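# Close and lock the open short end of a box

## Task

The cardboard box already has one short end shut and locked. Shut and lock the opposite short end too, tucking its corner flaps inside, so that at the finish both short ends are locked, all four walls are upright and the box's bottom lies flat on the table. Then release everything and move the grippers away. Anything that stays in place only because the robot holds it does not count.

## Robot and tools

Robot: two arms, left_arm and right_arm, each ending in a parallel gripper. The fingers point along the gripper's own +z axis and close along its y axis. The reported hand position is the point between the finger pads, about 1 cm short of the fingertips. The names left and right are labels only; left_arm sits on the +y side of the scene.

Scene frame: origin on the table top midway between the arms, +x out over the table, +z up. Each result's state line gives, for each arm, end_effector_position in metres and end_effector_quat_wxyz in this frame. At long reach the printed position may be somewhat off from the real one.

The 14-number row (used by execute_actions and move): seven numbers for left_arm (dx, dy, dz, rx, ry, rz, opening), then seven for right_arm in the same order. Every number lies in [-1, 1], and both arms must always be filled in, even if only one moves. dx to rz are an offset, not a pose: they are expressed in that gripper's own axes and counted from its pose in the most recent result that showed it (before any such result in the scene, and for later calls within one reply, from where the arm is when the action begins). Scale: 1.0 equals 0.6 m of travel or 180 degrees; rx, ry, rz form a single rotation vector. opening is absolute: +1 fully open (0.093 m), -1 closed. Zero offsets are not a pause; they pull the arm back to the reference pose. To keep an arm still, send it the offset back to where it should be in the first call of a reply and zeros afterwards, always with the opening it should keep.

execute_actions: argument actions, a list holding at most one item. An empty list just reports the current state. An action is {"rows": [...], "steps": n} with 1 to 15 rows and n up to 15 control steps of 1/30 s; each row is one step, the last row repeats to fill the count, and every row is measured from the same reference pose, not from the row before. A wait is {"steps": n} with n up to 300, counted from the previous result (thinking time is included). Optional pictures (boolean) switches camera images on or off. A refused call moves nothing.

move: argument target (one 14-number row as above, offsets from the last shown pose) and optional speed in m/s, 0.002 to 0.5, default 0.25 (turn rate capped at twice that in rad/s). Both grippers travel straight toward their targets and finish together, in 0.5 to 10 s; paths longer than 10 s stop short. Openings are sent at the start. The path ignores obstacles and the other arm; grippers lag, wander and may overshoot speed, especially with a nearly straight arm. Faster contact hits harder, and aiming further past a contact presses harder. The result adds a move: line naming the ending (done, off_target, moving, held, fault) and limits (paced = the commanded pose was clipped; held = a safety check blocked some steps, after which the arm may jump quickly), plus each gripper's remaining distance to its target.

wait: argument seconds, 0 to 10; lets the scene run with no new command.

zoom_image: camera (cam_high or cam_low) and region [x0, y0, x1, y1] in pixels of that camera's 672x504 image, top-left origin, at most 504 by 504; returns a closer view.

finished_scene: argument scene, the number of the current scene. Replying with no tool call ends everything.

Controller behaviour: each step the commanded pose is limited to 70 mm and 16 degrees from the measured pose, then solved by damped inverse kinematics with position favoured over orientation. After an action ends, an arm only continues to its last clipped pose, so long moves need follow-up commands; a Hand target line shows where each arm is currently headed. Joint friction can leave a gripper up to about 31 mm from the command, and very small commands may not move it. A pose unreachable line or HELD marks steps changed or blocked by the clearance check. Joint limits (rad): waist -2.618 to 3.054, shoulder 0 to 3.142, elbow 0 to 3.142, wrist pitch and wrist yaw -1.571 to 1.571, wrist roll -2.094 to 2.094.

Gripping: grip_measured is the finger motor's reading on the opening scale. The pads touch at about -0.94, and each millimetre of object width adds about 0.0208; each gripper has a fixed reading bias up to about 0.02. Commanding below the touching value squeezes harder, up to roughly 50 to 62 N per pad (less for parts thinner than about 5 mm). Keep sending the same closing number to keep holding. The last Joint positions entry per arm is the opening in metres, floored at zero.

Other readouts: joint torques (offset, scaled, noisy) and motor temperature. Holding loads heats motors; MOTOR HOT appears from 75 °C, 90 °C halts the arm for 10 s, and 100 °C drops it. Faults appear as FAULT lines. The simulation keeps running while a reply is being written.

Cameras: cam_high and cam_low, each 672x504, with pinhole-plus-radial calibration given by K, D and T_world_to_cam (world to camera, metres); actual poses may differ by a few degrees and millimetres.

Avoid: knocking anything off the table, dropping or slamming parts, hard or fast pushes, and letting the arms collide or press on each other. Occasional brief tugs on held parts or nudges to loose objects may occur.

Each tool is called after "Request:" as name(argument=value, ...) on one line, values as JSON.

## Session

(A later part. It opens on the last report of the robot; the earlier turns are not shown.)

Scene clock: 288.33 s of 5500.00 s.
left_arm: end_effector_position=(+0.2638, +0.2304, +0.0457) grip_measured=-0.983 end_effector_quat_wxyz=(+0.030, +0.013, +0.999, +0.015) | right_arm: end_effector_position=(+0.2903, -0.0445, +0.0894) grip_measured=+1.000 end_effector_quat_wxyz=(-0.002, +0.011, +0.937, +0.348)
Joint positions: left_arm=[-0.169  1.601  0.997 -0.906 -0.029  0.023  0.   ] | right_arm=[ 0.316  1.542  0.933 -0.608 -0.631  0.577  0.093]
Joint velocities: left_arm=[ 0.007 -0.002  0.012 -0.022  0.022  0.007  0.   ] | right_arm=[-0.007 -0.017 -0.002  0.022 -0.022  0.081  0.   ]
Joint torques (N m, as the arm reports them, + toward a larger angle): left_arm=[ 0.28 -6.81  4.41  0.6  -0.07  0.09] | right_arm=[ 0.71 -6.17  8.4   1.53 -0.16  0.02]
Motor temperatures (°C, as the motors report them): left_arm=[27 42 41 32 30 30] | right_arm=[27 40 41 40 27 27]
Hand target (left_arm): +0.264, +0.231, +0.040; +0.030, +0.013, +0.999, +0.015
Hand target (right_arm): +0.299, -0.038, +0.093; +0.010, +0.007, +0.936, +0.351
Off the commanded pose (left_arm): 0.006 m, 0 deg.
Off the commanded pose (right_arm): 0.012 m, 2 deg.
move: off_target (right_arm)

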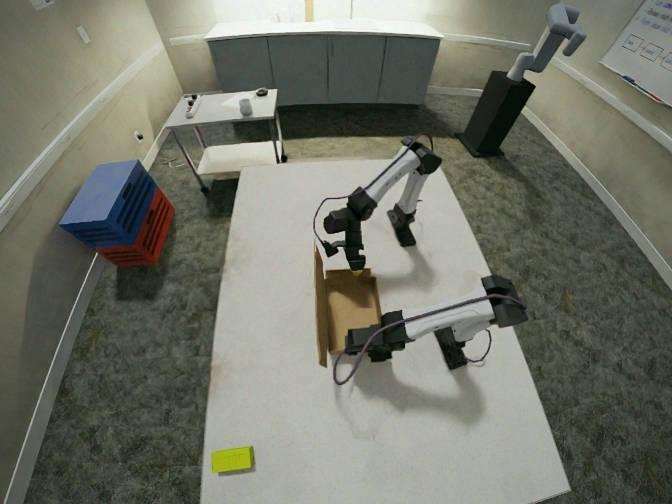

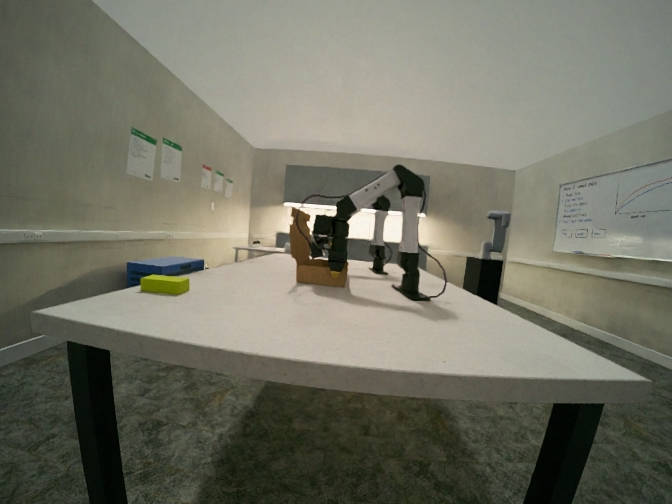

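Request:
move(target=[0,0,0.01,0,0,0,-1,-0.01,0.04,0.06,0,0,0,1], speed=0.05)

Request:
zoom_image(camera="cam_high", region=[280,190,420,320])

Scene clock: 306.03 s of 5500.00 s.
left_arm: end_effector_position=(+0.2638, +0.2304, +0.0457) grip_measured=-0.983 end_effector_quat_wxyz=(+0.030, +0.013, +0.999, +0.015) | right_arm: end_effector_position=(+0.2873, -0.0167, +0.0725) grip_measured=+1.000 end_effector_quat_wxyz=(-0.018, +0.023, +0.942, +0.333)
Joint positions: left_arm=[-0.169  1.601  0.997 -0.906 -0.029  0.023  0.   ] | right_arm=[ 0.415  1.617  0.948 -0.527 -0.582  0.699  0.093]
Joint velocities: left_arm=[-0.012  0.002  0.007  0.051  0.007 -0.11   0.   ] | right_arm=[ 0.002  0.012  0.012 -0.051  0.051 -0.095  0.   ]
Joint torques (N m, as the arm reports them, + toward a larger angle): left_arm=[ 0.36 -6.64  4.43  0.53 -0.07  0.05] | right_arm=[ 1.33 -6.68  8.39  1.81 -0.31  0.03]
Motor temperatures (°C, as the motors report them): left_arm=[27 41 40 32 30 30] | right_arm=[27 40 43 40 27 27]
Hand target (left_arm): +0.264, +0.231, +0.040; +0.030, +0.013, +0.999, +0.015
Hand target (right_arm): +0.296, -0.004, +0.079; -0.002, +0.011, +0.937, +0.349
Off the commanded pose (left_arm): 0.006 m, 0 deg.
Off the commanded pose (right_arm): 0.018 m, 3 deg.
After step 90, 13.50 s passed at rest.
move: off_target (right_arm)

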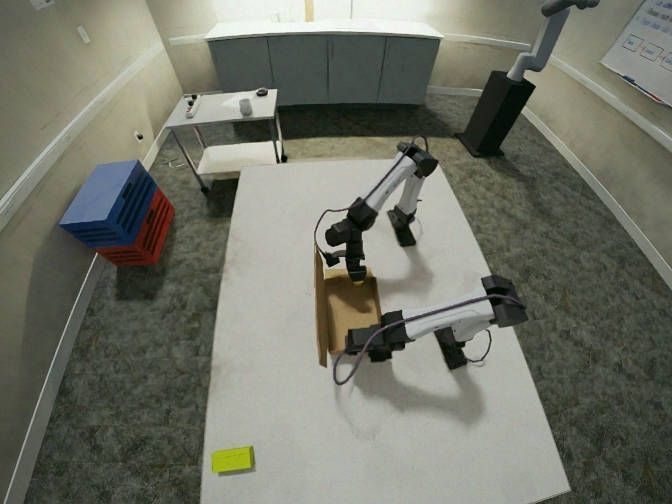

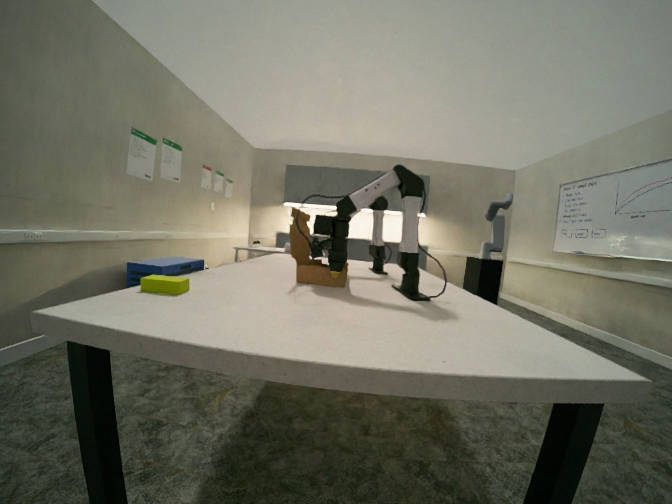

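Region (280, 190, 420, 320) of cam_high's 672x504 image, scaled by 3.600, with more detail than that image has; it fills the top 468 rows of this view, and the rest is white.

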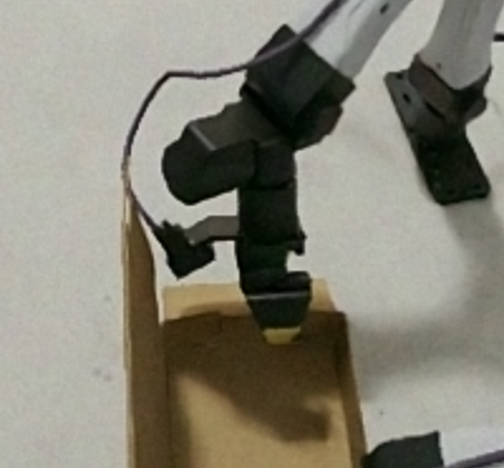

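Request:
move(target=[0,0,0.01,0,0,0,-1,-0.01,0.09,0,0,0.01,0.01,1], speed=0.05)

Request:
zoom_image(camera="cam_high", region=[280,190,420,320])

Scene clock: 315.20 s of 5500.00 s.
left_arm: end_effector_position=(+0.2638, +0.2304, +0.0457) grip_measured=-0.983 end_effector_quat_wxyz=(+0.030, +0.013, +0.999, +0.015) | right_arm: end_effector_position=(+0.2949, +0.0204, +0.1044) grip_measured=+1.000 end_effector_quat_wxyz=(-0.036, +0.033, +0.941, +0.336)
Joint positions: left_arm=[-0.169  1.601  0.997 -0.906 -0.029  0.023  0.   ] | right_arm=[ 0.493  1.679  1.143 -0.633 -0.576  0.805  0.093]
Joint velocities: left_arm=[ 0.012 -0.002 -0.007  0.051  0.022  0.037  0.   ] | right_arm=[-0.002  0.007  0.002 -0.007  0.051  0.022  0.   ]
Joint torques (N m, as the arm reports them, + toward a larger angle): left_arm=[ 0.27 -6.72  4.64  0.55 -0.08  0.05] | right_arm=[ 0.93 -8.15  8.7   1.24 -0.15  0.04]
Motor temperatures (°C, as the motors report them): left_arm=[27 41 40 32 30 30] | right_arm=[27 40 43 40 27 27]
Hand target (left_arm): +0.264, +0.231, +0.040; +0.030, +0.013, +0.999, +0.015
Hand target (right_arm): +0.296, +0.025, +0.106; -0.037, +0.033, +0.941, +0.333
Off the commanded pose (left_arm): 0.006 m, 0 deg.
Off the commanded pose (right_arm): 0.005 m, 0 deg.
After step 90, 4.60 s passed at rest.
move: done

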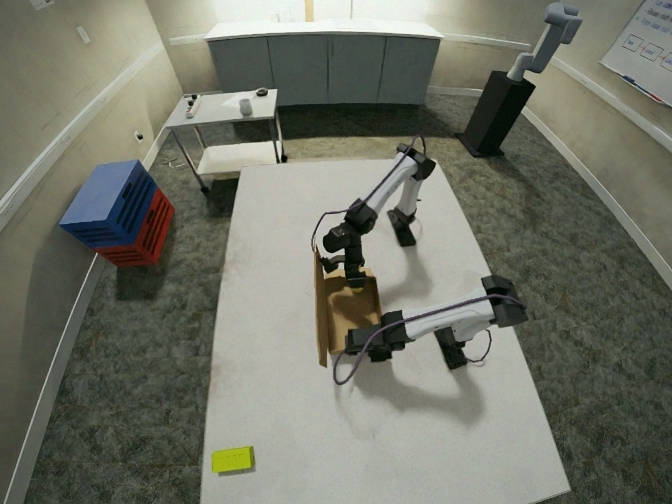

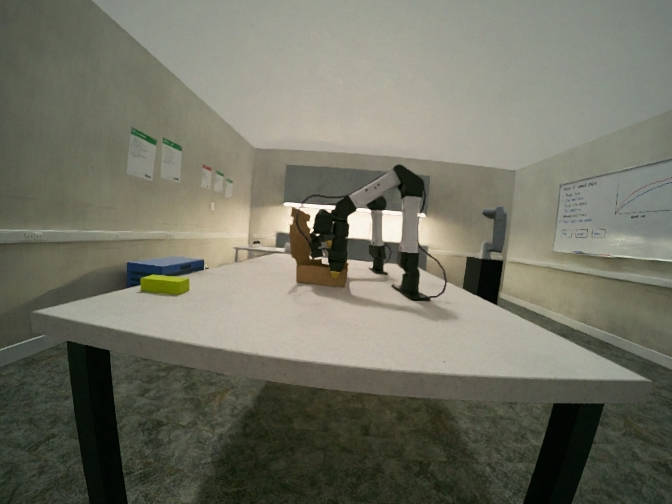

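Region (280, 190, 420, 320) of cam_high's 672x504 image, scaled by 3.600, with more detail than that image has; it fills the top 468 rows of this view, and the rest is white.

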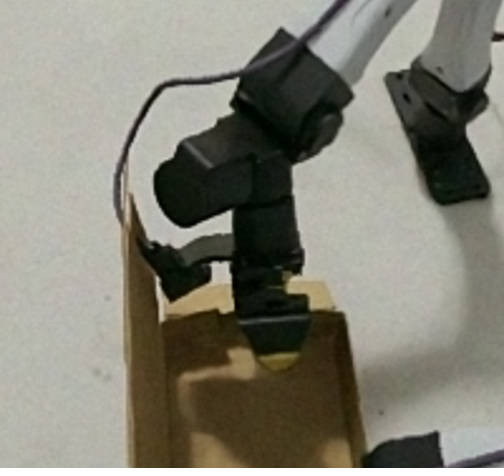

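Request:
move(target=[0,0,0.01,0,0,0,-1,0.02,-0.09,-0.075,0,-0.015,-0.027,1], speed=0.1)

Request:
move(target=[0,0,0.01,0,0,0,-1,0,-0.055,0.066,0,0,0,1], speed=0.1)

Request:
move(target=[0,0,0.01,0,0,0,-1,0,0.08,0.06,0,0,0,1], speed=0.05)

Request:
zoom_image(camera="cam_high", region=[280,190,420,320])

Scene clock: 329.57 s of 5500.00 s.
left_arm: end_effector_position=(+0.2638, +0.2304, +0.0457) grip_measured=-0.983 end_effector_quat_wxyz=(+0.030, +0.013, +0.999, +0.015) | right_arm: end_effector_position=(+0.2856, -0.0448, +0.1042) grip_measured=+1.000 end_effector_quat_wxyz=(+0.003, +0.002, +0.943, +0.333)
Joint positions: left_arm=[-0.169  1.601  0.997 -0.906 -0.029  0.023  0.   ] | right_arm=[ 0.337  1.507  0.976 -0.69  -0.595  0.571  0.093]
Joint velocities: left_arm=[-0.007 -0.012 -0.017 -0.051 -0.051 -0.022  0.   ] | right_arm=[ 0.007 -0.007  0.002 -0.022 -0.037 -0.007  0.   ]
Joint torques (N m, as the arm reports them, + toward a larger angle): left_arm=[ 0.18 -6.72  4.66  0.57 -0.13  0.06] | right_arm=[-1.33 -8.83  5.61  1.14 -0.32 -0.11]
Motor temperatures (°C, as the motors report them): left_arm=[27 41 40 32 30 30] | right_arm=[27 41 44 40 27 27]
Hand target (left_arm): +0.264, +0.231, +0.040; +0.030, +0.013, +0.999, +0.015
Hand target (right_arm): +0.281, -0.049, +0.105; +0.000, +0.001, +0.942, +0.336
Off the commanded pose (left_arm): 0.006 m, 0 deg.
Off the commanded pose (right_arm): 0.007 m, 1 deg.
After step 90, 10.17 s passed at rest.
move: done

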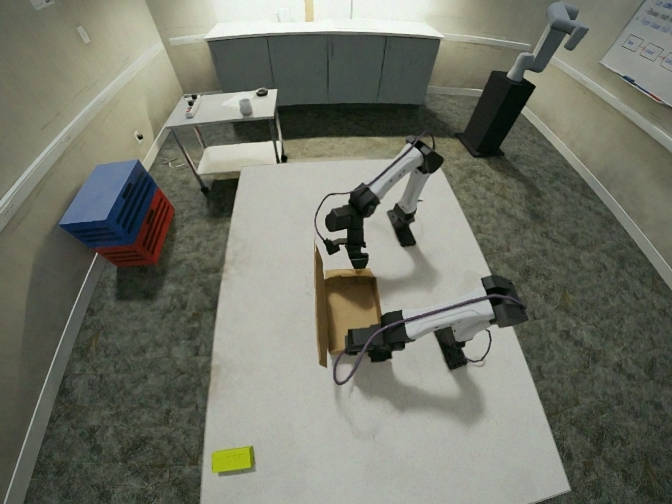

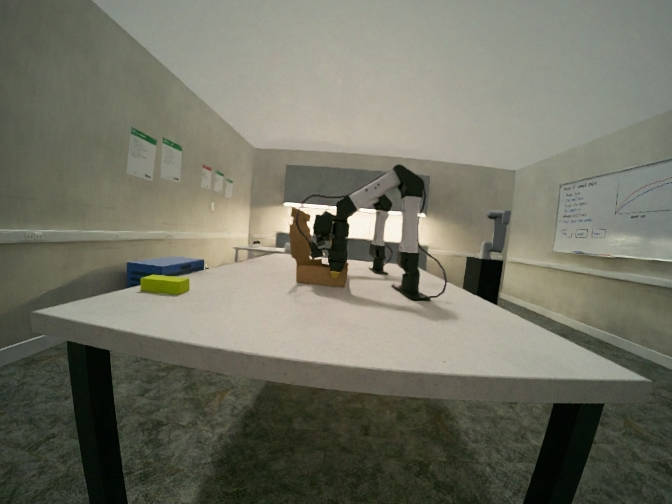

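Scene clock: 330.67 s of 5500.00 s.
left_arm: end_effector_position=(+0.2638, +0.2304, +0.0457) grip_measured=-0.983 end_effector_quat_wxyz=(+0.030, +0.013, +0.999, +0.015) | right_arm: end_effector_position=(+0.2853, -0.0450, +0.0576) grip_measured=+1.000 end_effector_quat_wxyz=(+0.001, +0.003, +0.943, +0.332)
Joint positions: left_arm=[-0.169  1.601  0.997 -0.906 -0.029  0.023  0.   ] | right_arm=[ 0.337  1.583  0.851 -0.495 -0.595  0.571  0.093]
Joint velocities: left_arm=[ 0.007 -0.002 -0.002 -0.022 -0.037 -0.022  0.   ] | right_arm=[ 0.002 -0.012 -0.002 -0.007  0.007  0.037  0.   ]
Joint torques (N m, as the arm reports them, + toward a larger angle): left_arm=[ 0.28 -6.79  4.59  0.53 -0.06  0.07] | right_arm=[-0.58 -6.89  5.25  1.49 -0.23 -0.07]
Motor temperatures (°C, as the motors report them): left_arm=[27 41 40 32 30 30] | right_arm=[27 41 44 40 27 27]
Hand target (left_arm): +0.264, +0.231, +0.040; +0.030, +0.013, +0.999, +0.015
Hand target (right_arm): +0.286, -0.046, +0.053; +0.003, +0.002, +0.943, +0.333
Off the commanded pose (left_arm): 0.006 m, 0 deg.
Off the commanded pose (right_arm): 0.005 m, 0 deg.
move: done

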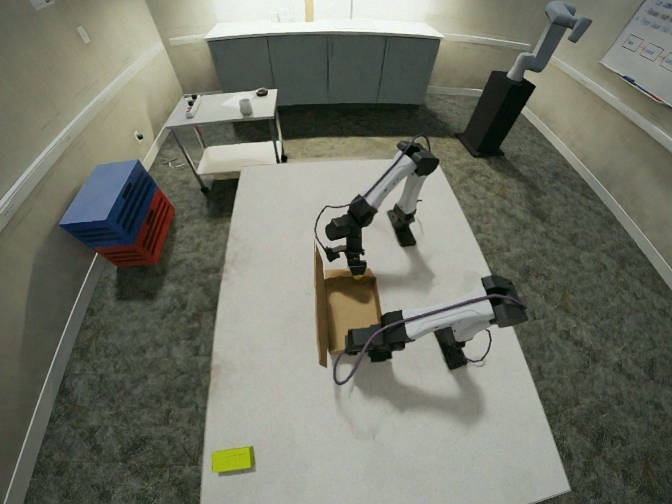

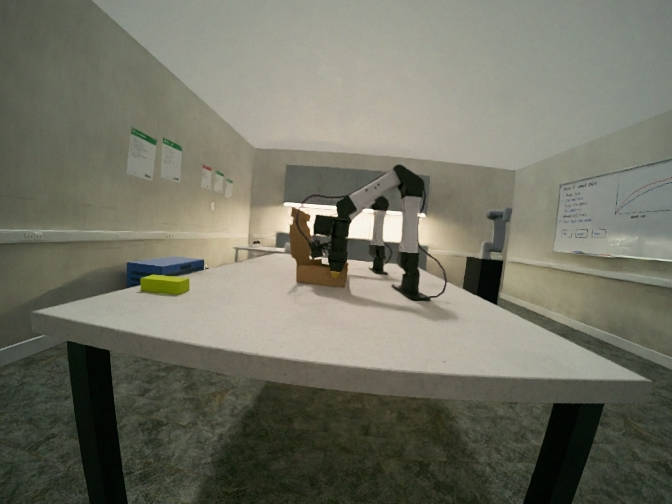

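Scene clock: 332.20 s of 5500.00 s.
left_arm: end_effector_position=(+0.2638, +0.2305, +0.0457) grip_measured=-0.983 end_effector_quat_wxyz=(+0.030, +0.013, +0.999, +0.015) | right_arm: end_effector_position=(+0.2791, -0.0014, +0.0547) grip_measured=+1.000 end_effector_quat_wxyz=(-0.007, +0.015, +0.950, +0.311)
Joint positions: left_arm=[-0.169  1.601  0.997 -0.906 -0.029  0.023  0.   ] | right_arm=[ 0.498  1.647  0.92  -0.446 -0.505  0.754  0.093]
Joint velocities: left_arm=[-0.022  0.002 -0.002  0.022  0.022  0.007  0.   ] | right_arm=[-0.012 -0.002  0.012 -0.037 -0.007 -0.022  0.   ]
Joint torques (N m, as the arm reports them, + toward a larger angle): left_arm=[ 0.26 -6.91  4.4   0.57 -0.05  0.06] | right_arm=[ 1.37 -6.59  8.13  1.83 -0.36  0.01]
Motor temperatures (°C, as the motors report them): left_arm=[27 41 40 32 30 30] | right_arm=[27 41 44 40 27 27]
Hand target (left_arm): +0.264, +0.231, +0.040; +0.030, +0.013, +0.999, +0.015
Hand target (right_arm): +0.284, +0.014, +0.061; +0.000, +0.003, +0.943, +0.332
Off the commanded pose (left_arm): 0.006 m, 0 deg.
Off the commanded pose (right_arm): 0.018 m, 3 deg.
move: off_target (right_arm)

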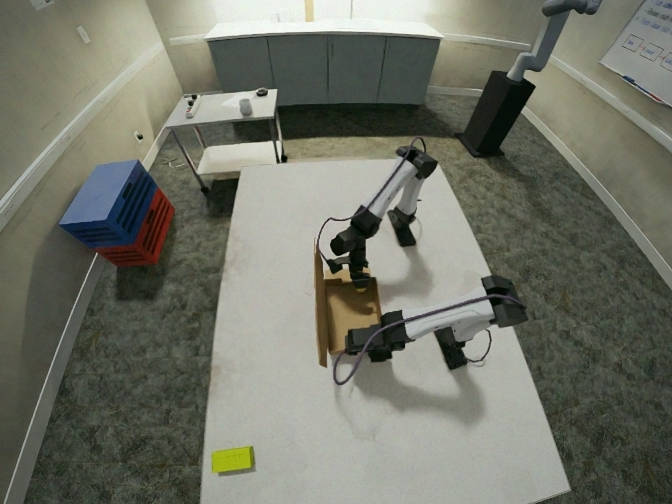

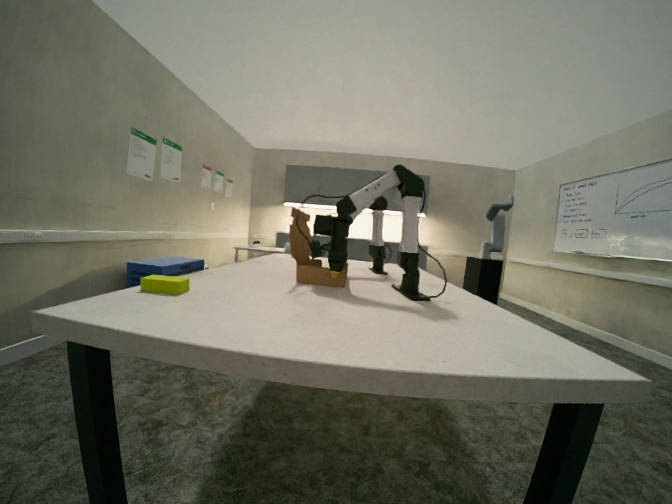

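Region (280, 190, 420, 320) of cam_high's 672x504 image, scaled by 3.600, with more detail than that image has; it fills the top 468 rows of this view, and the rest is white.

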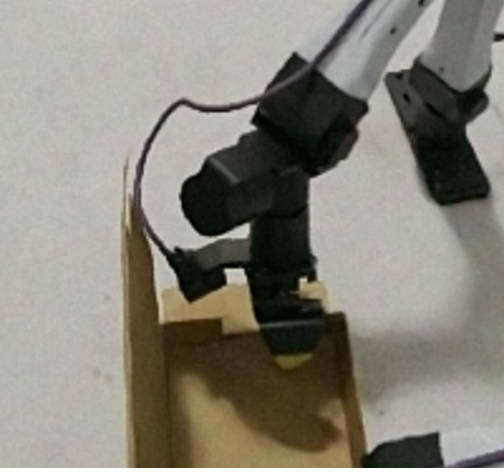

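Request:
move(target=[0,0,0.01,0,0,0,-1,-0.01,0.02,-0.04,0,0,0,1], speed=0.04)

Request:
zoom_image(camera="cam_high", region=[280,190,420,320])

Scene clock: 343.33 s of 5500.00 s.
left_arm: end_effector_position=(+0.2637, +0.2305, +0.0457) grip_measured=-0.983 end_effector_quat_wxyz=(+0.030, +0.013, +0.999, +0.015) | right_arm: end_effector_position=(+0.2794, -0.0062, +0.0683) grip_measured=+1.000 end_effector_quat_wxyz=(-0.018, +0.019, +0.953, +0.301)
Joint positions: left_arm=[-0.169  1.601  0.997 -0.906 -0.029  0.023  0.   ] | right_arm=[ 0.485  1.633  0.977 -0.554 -0.507  0.739  0.093]
Joint velocities: left_arm=[ 0.017  0.012  0.012 -0.007  0.066 -0.007  0.   ] | right_arm=[-0.007  0.002 -0.017 -0.007 -0.051  0.022  0.   ]
Joint torques (N m, as the arm reports them, + toward a larger angle): left_arm=[ 0.13 -6.83  4.53  0.54 -0.08  0.06] | right_arm=[-1.39 -9.86  8.36  1.16 -0.23 -0.11]
Motor temperatures (°C, as the motors report them): left_arm=[27 41 40 32 30 30] | right_arm=[27 41 45 41 27 27]
Hand target (left_arm): +0.264, +0.231, +0.040; +0.030, +0.013, +0.999, +0.015
Hand target (right_arm): +0.285, -0.006, +0.081; -0.007, +0.015, +0.950, +0.311
Off the commanded pose (left_arm): 0.006 m, 0 deg.
Off the commanded pose (right_arm): 0.014 m, 2 deg.
After step 90, 7.13 s passed at rest.
move: off_target (right_arm)

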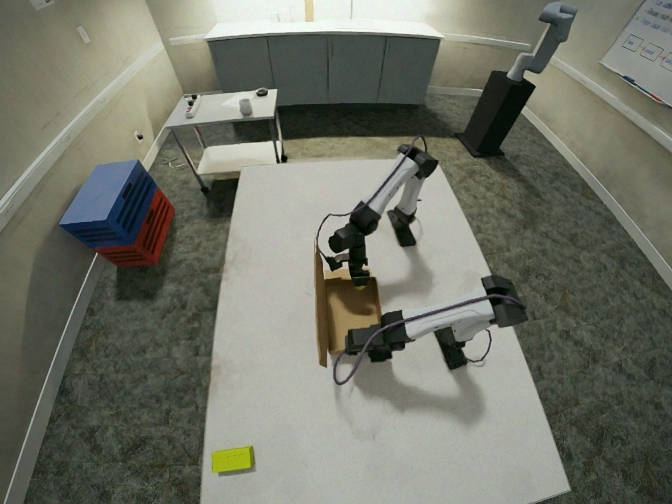

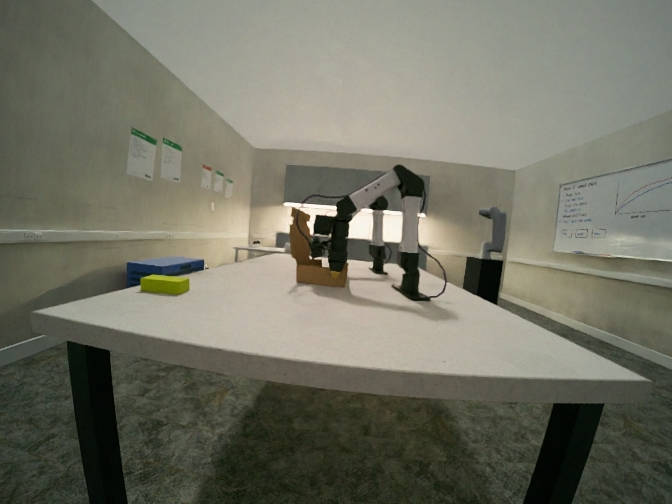

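Region (280, 190, 420, 320) of cam_high's 672x504 image, scaled by 3.600, with more detail than that image has; it fills the top 468 rows of this view, and the rest is white.

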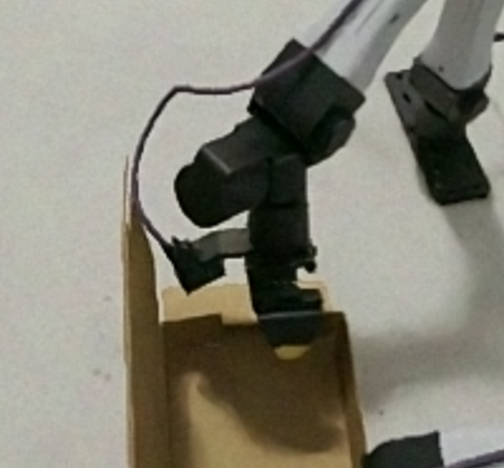

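Request:
move(target=[0,0,0.01,0,0,0,-1,-0.01,-0.077,-0.094,-0.14,-0.01,-0.015,1], speed=0.1)

Request:
zoom_image(camera="cam_high", region=[280,190,420,320])

Request:
zoom_image(camera="cam_low", region=[270,200,390,300])

Scene clock: 366.63 s of 5500.00 s.
left_arm: end_effector_position=(+0.2637, +0.2305, +0.0457) grip_measured=-0.983 end_effector_quat_wxyz=(+0.030, +0.013, +0.999, +0.015) | right_arm: end_effector_position=(+0.2848, -0.0735, +0.0855) grip_measured=+1.000 end_effector_quat_wxyz=(-0.004, +0.008, +0.870, +0.494)
Joint positions: left_arm=[-0.169  1.601  0.997 -0.906 -0.029  0.023  0.   ] | right_arm=[ 0.09   1.536  0.728 -0.423 -0.996  0.416  0.093]
Joint velocities: left_arm=[ 0.002  0.012 -0.002 -0.007 -0.051  0.066  0.   ] | right_arm=[-0.017 -0.007 -0.017  0.11  -0.037  0.037  0.   ]
Joint torques (N m, as the arm reports them, + toward a larger angle): left_arm=[ 0.47 -6.75  4.57  0.53 -0.11  0.11] | right_arm=[-1.34 -7.56  4.88  1.37 -0.46 -0.12]
Motor temperatures (°C, as the motors report them): left_arm=[27 41 40 32 30 30] | right_arm=[27 44 45 39 27 27]
Hand target (left_arm): +0.264, +0.231, +0.040; +0.030, +0.013, +0.999, +0.015
Hand target (right_arm): +0.285, -0.075, +0.087; +0.005, +0.003, +0.866, +0.501
Off the commanded pose (left_arm): 0.006 m, 0 deg.
Off the commanded pose (right_arm): 0.004 m, 2 deg.
After step 90, 17.57 s passed at rest.
move: done

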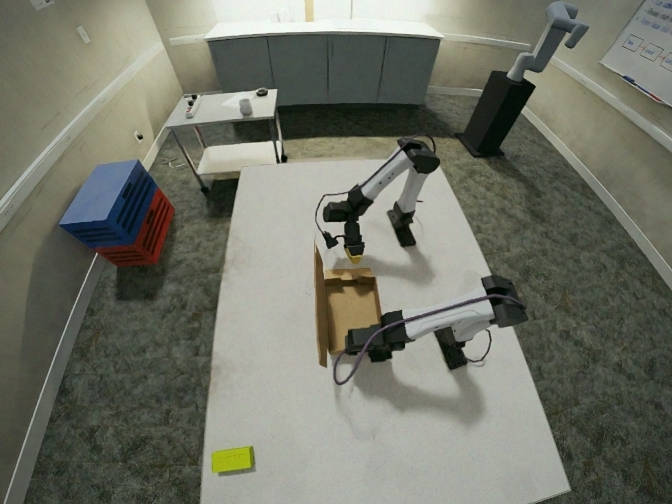

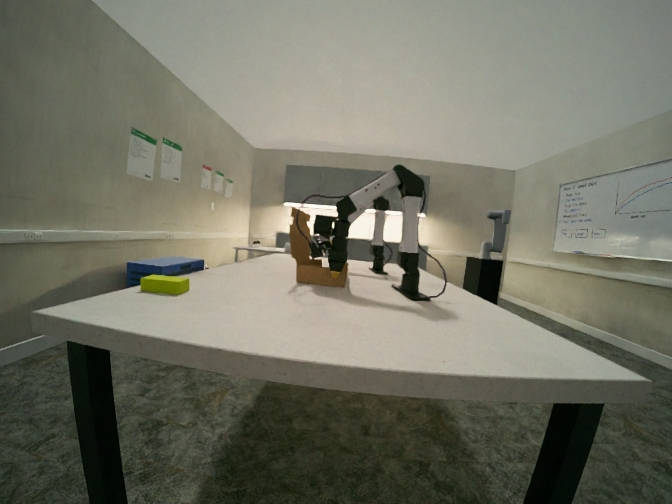

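Region (280, 190, 420, 320) of cam_high's 672x504 image, scaled by 3.600, with more detail than that image has; it fills the top 468 rows of this view, and the rest is white.

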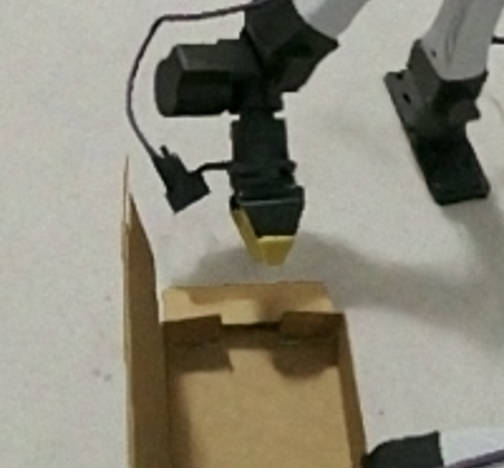

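Region (270, 200, 390, 300) of cam_low's 672x504 image, scaled by 4.200, with more detail than that image has.

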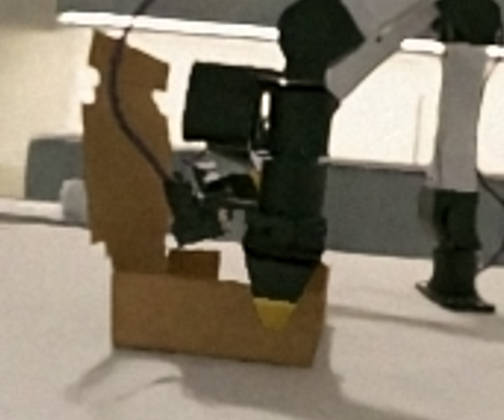

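Request:
move(target=[0,0,0.01,0,0,0,-1,-0.017,0.13,0.11,0.33,0,0,-1], speed=0.2)

Request:
move(target=[0,0,0.01,0,0,0,-1,0,0,0.125,0,0,0,-1], speed=0.1)

Request:
zoom_image(camera="cam_high", region=[280,190,420,320])

Scene clock: 389.80 s of 5500.00 s.
left_arm: end_effector_position=(+0.2637, +0.2305, +0.0457) grip_measured=-0.983 end_effector_quat_wxyz=(+0.030, +0.013, +0.999, +0.015) | right_arm: end_effector_position=(+0.2968, +0.0196, +0.1181) grip_measured=-0.977 end_effector_quat_wxyz=(-0.005, +0.008, +1.000, +0.005)
Joint positions: left_arm=[-0.169  1.601  0.997 -0.906 -0.029  0.023  0.   ] | right_arm=[ 0.723  2.014  1.808 -1.363 -0.013  0.86   0.   ]
Joint velocities: left_arm=[ 0.022 -0.002 -0.012  0.051 -0.066  0.007  0.   ] | right_arm=[ 0.012 -0.007  0.017  0.051  0.007  0.022  0.   ]
Joint torques (N m, as the arm reports them, + toward a larger angle): left_arm=[ 0.21 -6.99  4.43  0.58 -0.1   0.03] | right_arm=[  0.6  -11.29   8.25   0.34   0.14   0.08]
Motor temperatures (°C, as the motors report them): left_arm=[27 41 40 32 30 30] | right_arm=[27 43 44 39 28 27]
Hand target (left_arm): +0.264, +0.231, +0.040; +0.030, +0.013, +0.999, +0.015
Hand target (right_arm): +0.297, +0.022, +0.121; -0.001, +0.009, +1.000, +0.000
Off the commanded pose (left_arm): 0.006 m, 0 deg.
Off the commanded pose (right_arm): 0.003 m, 1 deg.
After step 90, 16.93 s passed at rest.
move: done

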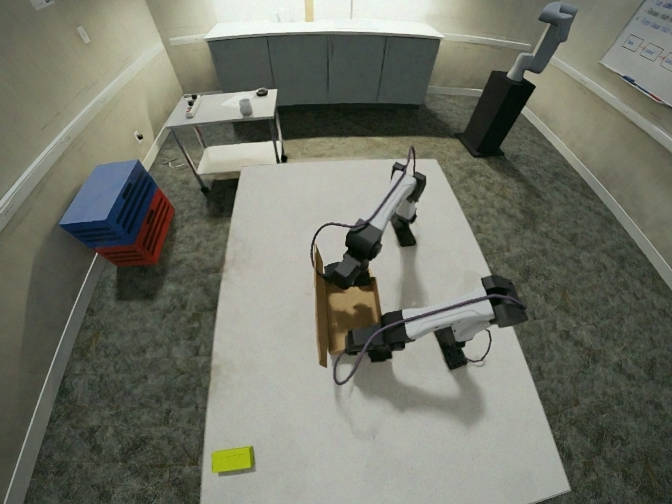

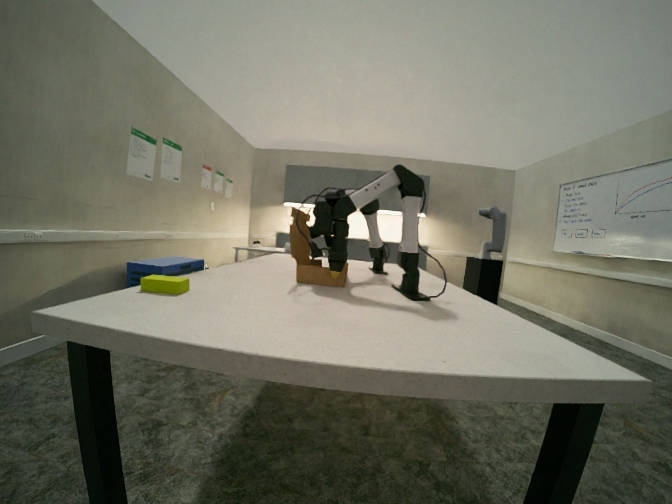

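Scene clock: 391.10 s of 5500.00 s.
left_arm: end_effector_position=(+0.2637, +0.2305, +0.0457) grip_measured=-0.983 end_effector_quat_wxyz=(+0.030, +0.013, +0.999, +0.015) | right_arm: end_effector_position=(+0.2962, +0.0189, +0.0477) grip_measured=-0.977 end_effector_quat_wxyz=(-0.006, +0.008, +1.000, +0.003)
Joint positions: left_arm=[-0.169  1.601  0.997 -0.906 -0.029  0.023  0.   ] | right_arm=[ 0.723  2.043  1.569 -1.1   -0.013  0.86   0.   ]
Joint velocities: left_arm=[-0.002 -0.007  0.007  0.037 -0.066 -0.11   0.   ] | right_arm=[ 0.007 -0.012  0.002 -0.022  0.007 -0.066  0.   ]
Joint torques (N m, as the arm reports them, + toward a larger angle): left_arm=[ 0.36 -6.67  4.56  0.55 -0.09  0.06] | right_arm=[  0.05 -11.94   5.27   0.71   0.07   0.01]
Motor temperatures (°C, as the motors report them): left_arm=[27 41 40 32 30 30] | right_arm=[27 43 44 39 28 27]
Hand target (left_arm): +0.264, +0.231, +0.040; +0.030, +0.013, +0.999, +0.015
Hand target (right_arm): +0.296, +0.020, +0.043; -0.005, +0.008, +1.000, +0.005
Off the commanded pose (left_arm): 0.006 m, 0 deg.
Off the commanded pose (right_arm): 0.005 m, 0 deg.
move: done

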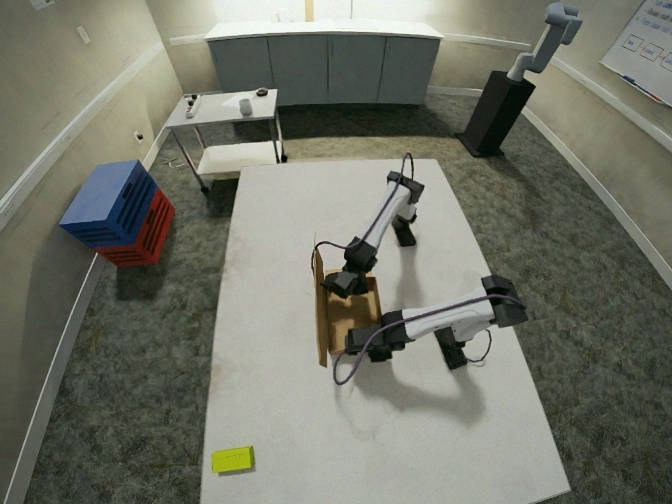

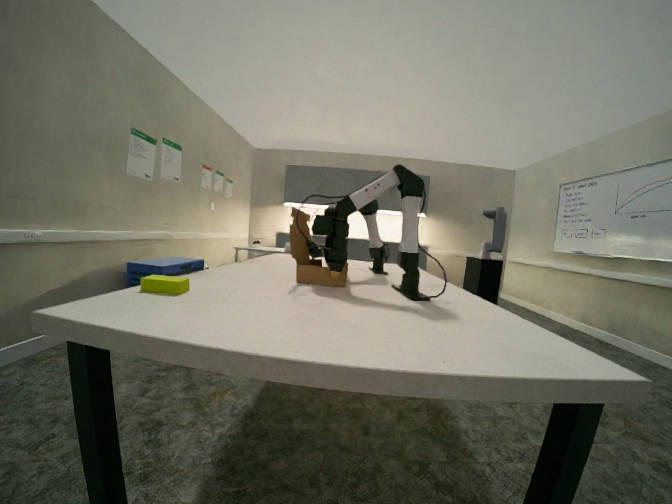

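Region (280, 190, 420, 320) of cam_high's 672x504 image, scaled by 3.600, with more detail than that image has; it fills the top 468 rows of this view, and the rest is white.

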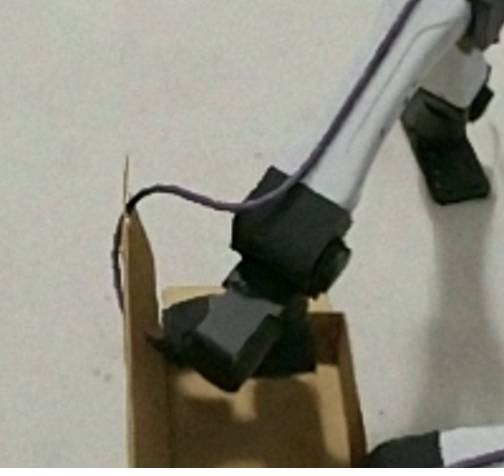

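Tilt the tip toward −y a bit to hook, go lower, drag back.

Request:
move(target=[0,0,0.01,0,0,0,-1,0,0,0.03,0.08,0,0,-1], speed=0.08)

Request:
move(target=[0,0,0.01,0,0,0,-1,0,-0.07,0.015,0,0,0,-1], speed=0.04)

Request:
move(target=[0,0,0.01,0,0,0,-1,0,-0.07,-0.1,0,0,0,-1], speed=0.04)

Request:
move(target=[0,0,0.01,0,0,0,-1,0,-0.1,-0.1,-0.2,0,0,-1], speed=0.15)

Request:
zoom_image(camera="cam_high", region=[280,190,420,320])

Scene clock: 414.50 s of 5500.00 s.
left_arm: end_effector_position=(+0.2637, +0.2305, +0.0457) grip_measured=-0.983 end_effector_quat_wxyz=(+0.030, +0.013, +0.999, +0.015) | right_arm: end_effector_position=(+0.2967, +0.0163, +0.0273) grip_measured=-0.977 end_effector_quat_wxyz=(-0.010, +0.008, +0.993, -0.116)
Joint positions: left_arm=[-0.169  1.601  0.997 -0.906 -0.029  0.023  0.   ] | right_arm=[ 0.779  2.241  1.774 -1.3    0.127  0.929  0.   ]
Joint velocities: left_arm=[-0.007  0.002 -0.022 -0.051 -0.037 -0.125  0.   ] | right_arm=[ 0.002  0.007  0.017 -0.022  0.037 -0.007  0.   ]
Joint torques (N m, as the arm reports them, + toward a larger angle): left_arm=[ 0.12 -6.69  4.6   0.57 -0.11  0.  ] | right_arm=[  0.82 -12.85   7.6   -0.11   0.22   0.09]
Motor temperatures (°C, as the motors report them): left_arm=[27 41 40 32 30 30] | right_arm=[27 48 43 38 27 27]
Hand target (left_arm): +0.264, +0.231, +0.040; +0.030, +0.013, +0.999, +0.015
Hand target (right_arm): +0.296, +0.019, +0.030; -0.005, +0.007, +0.993, -0.121
Off the commanded pose (left_arm): 0.006 m, 0 deg.
Off the commanded pose (right_arm): 0.004 m, 1 deg.
After step 90, 18.40 s passed at rest.
move: done

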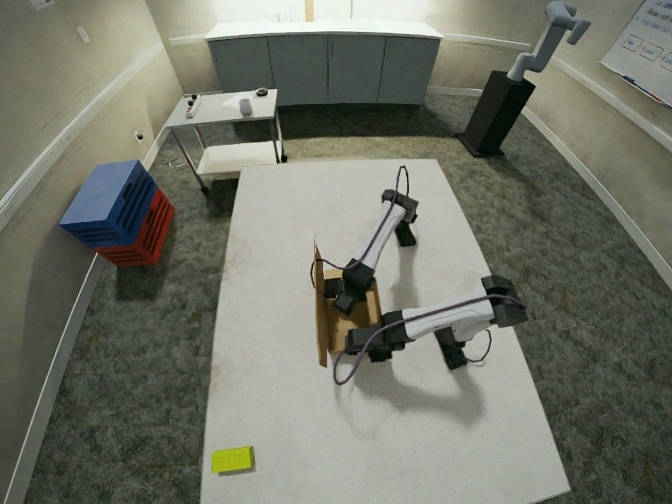

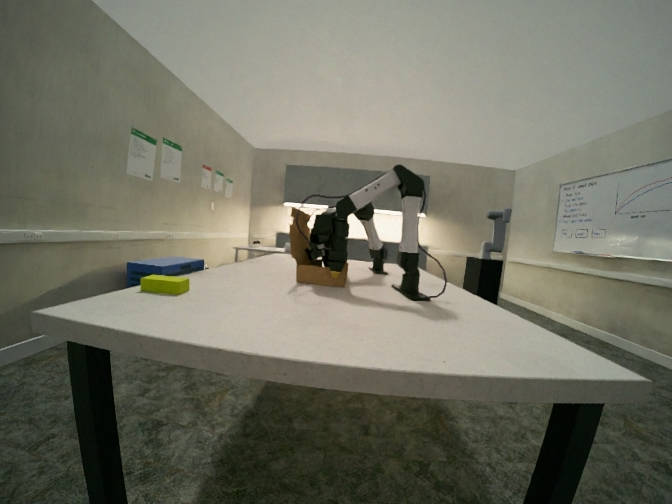

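Scene clock: 415.83 s of 5500.00 s.
left_arm: end_effector_position=(+0.2637, +0.2304, +0.0457) grip_measured=-0.983 end_effector_quat_wxyz=(+0.030, +0.013, +0.999, +0.015) | right_arm: end_effector_position=(+0.2924, -0.0210, +0.0243) grip_measured=-0.977 end_effector_quat_wxyz=(-0.018, +0.009, +0.993, -0.118)
Joint positions: left_arm=[-0.169  1.601  0.997 -0.906 -0.029  0.023  0.   ] | right_arm=[ 0.722  2.133  1.584 -1.225  0.127  0.874  0.   ]
Joint velocities: left_arm=[-0.002  0.002 -0.017 -0.007 -0.037 -0.095  0.   ] | right_arm=[ 0.007  0.012 -0.012 -0.066 -0.037  0.007  0.   ]
Joint torques (N m, as the arm reports them, + toward a larger angle): left_arm=[ 0.27 -6.99  4.55  0.58 -0.08  0.04] | right_arm=[ -1.46 -14.46   4.23   0.13   0.22  -0.06]
Motor temperatures (°C, as the motors report them): left_arm=[27 41 40 31 30 30] | right_arm=[27 49 43 38 27 27]
Hand target (left_arm): +0.264, +0.231, +0.040; +0.030, +0.013, +0.999, +0.015
Hand target (right_arm): +0.296, -0.027, +0.028; -0.010, +0.008, +0.993, -0.117
Off the commanded pose (left_arm): 0.006 m, 0 deg.
Off the commanded pose (right_arm): 0.008 m, 1 deg.
move: done

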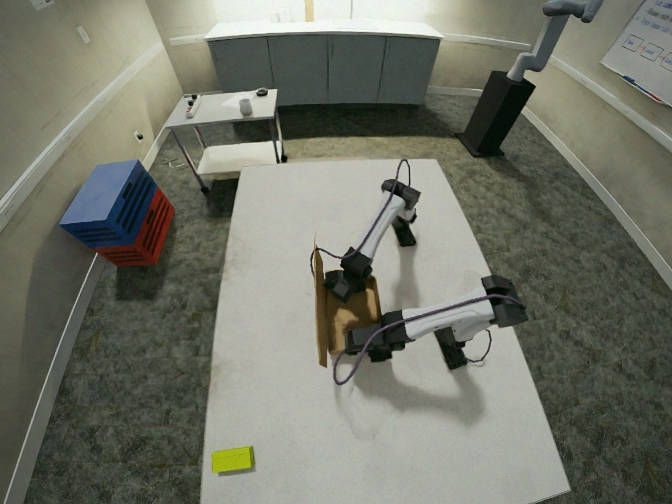

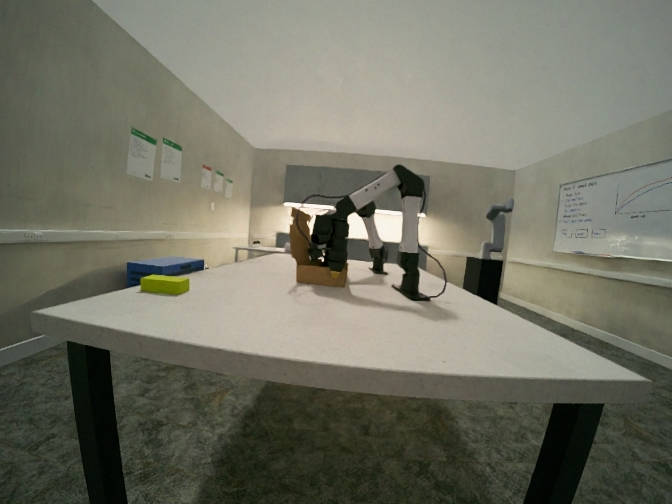

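Scene clock: 418.00 s of 5500.00 s.
left_arm: end_effector_position=(+0.2637, +0.2304, +0.0457) grip_measured=-0.983 end_effector_quat_wxyz=(+0.030, +0.013, +0.999, +0.015) | right_arm: end_effector_position=(+0.2893, -0.0454, +0.0795) grip_measured=-0.977 end_effector_quat_wxyz=(-0.029, +0.008, +0.992, -0.123)
Joint positions: left_arm=[-0.169  1.601  0.997 -0.906 -0.029  0.023  0.   ] | right_arm=[ 0.681  2.027  1.644 -1.408  0.127  0.831  0.   ]
Joint velocities: left_arm=[-0.002  0.002 -0.012 -0.007 -0.022  0.007  0.   ] | right_arm=[-0.002 -0.007 -0.007 -0.007  0.007 -0.037  0.   ]
Joint torques (N m, as the arm reports them, + toward a larger angle): left_arm=[ 0.41 -6.78  4.38  0.57 -0.1   0.04] | right_arm=[ -1.4  -13.31   7.66  -0.19   0.22  -0.08]
Motor temperatures (°C, as the motors report them): left_arm=[27 41 40 31 30 30] | right_arm=[27 49 43 38 27 27]
Hand target (left_arm): +0.264, +0.231, +0.040; +0.030, +0.013, +0.999, +0.015
Hand target (right_arm): +0.295, -0.048, +0.092; -0.018, +0.009, +0.993, -0.118
Off the commanded pose (left_arm): 0.006 m, 0 deg.
Off the commanded pose (right_arm): 0.014 m, 1 deg.
move: off_target (right_arm)

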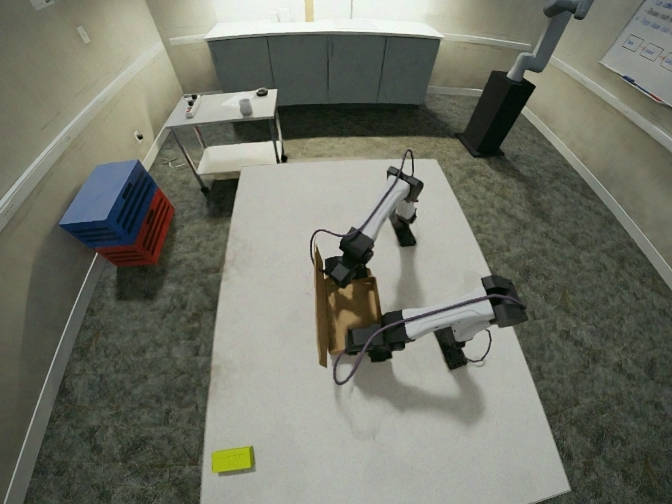

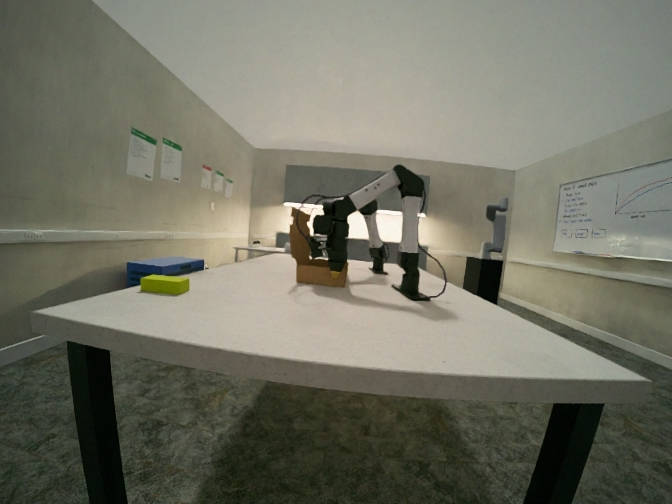

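Scene clock: 420.57 s of 5500.00 s.
left_arm: end_effector_position=(+0.2637, +0.2304, +0.0457) grip_measured=-0.983 end_effector_quat_wxyz=(+0.030, +0.013, +0.999, +0.015) | right_arm: end_effector_position=(+0.2913, -0.0877, +0.1488) grip_measured=-0.977 end_effector_quat_wxyz=(-0.039, +0.020, +0.983, +0.177)
Joint positions: left_arm=[-0.169  1.601  0.997 -0.906 -0.029  0.023  0.   ] | right_arm=[ 0.321  1.608  1.378 -1.249 -0.353  0.499  0.   ]
Joint velocities: left_arm=[-0.002  0.012  0.012 -0.037  0.037 -0.022  0.   ] | right_arm=[-0.002 -0.022 -0.007  0.022  0.007 -0.051  0.   ]
Joint torques (N m, as the arm reports them, + toward a larger angle): left_arm=[ 0.23 -6.82  4.73  0.54 -0.1   0.07] | right_arm=[-1.18 -9.54  5.36  0.97 -0.2  -0.1 ]
Motor temperatures (°C, as the motors report them): left_arm=[27 41 40 31 30 30] | right_arm=[27 50 43 37 27 27]
Hand target (left_arm): +0.264, +0.231, +0.040; +0.030, +0.013, +0.999, +0.015
Hand target (right_arm): +0.293, -0.088, +0.151; -0.030, +0.017, +0.982, +0.188
Off the commanded pose (left_arm): 0.006 m, 0 deg.
Off the commanded pose (right_arm): 0.004 m, 2 deg.
move: done

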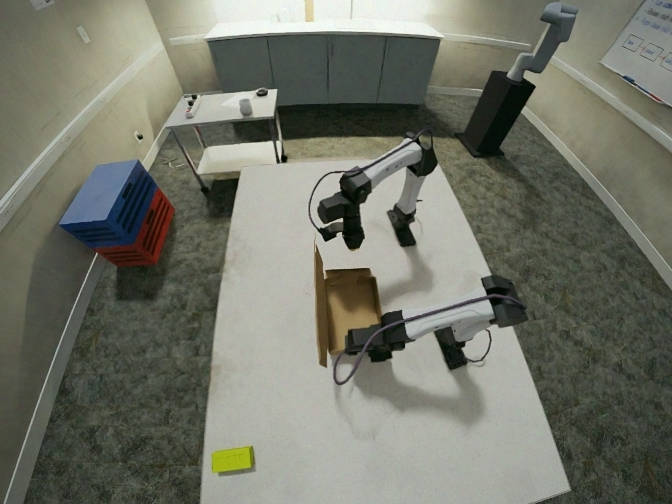

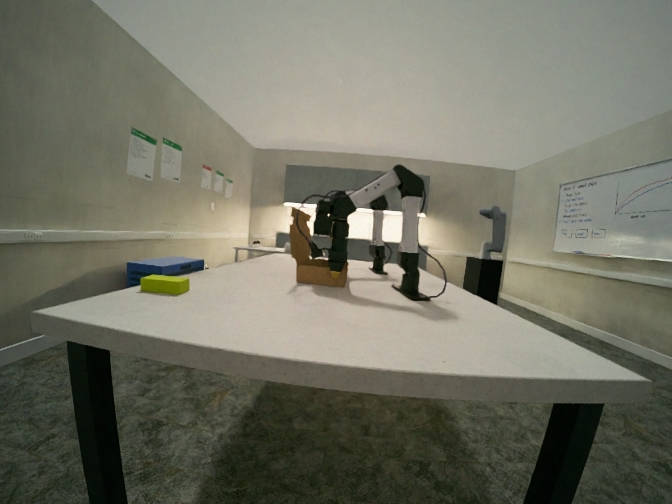

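Region (280, 190, 420, 320) of cam_high's 672x504 image, scaled by 3.600, with more detail than that image has; it fills the top 468 rows of this view, and the rest is white.

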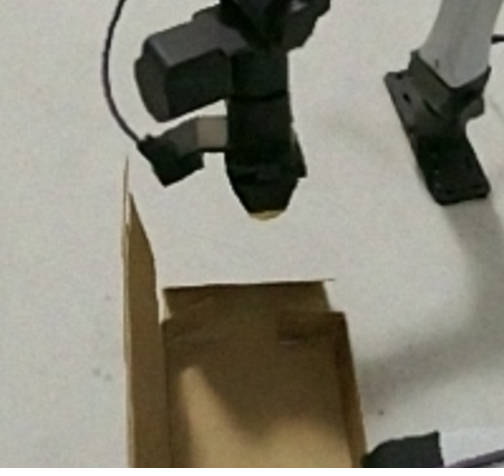

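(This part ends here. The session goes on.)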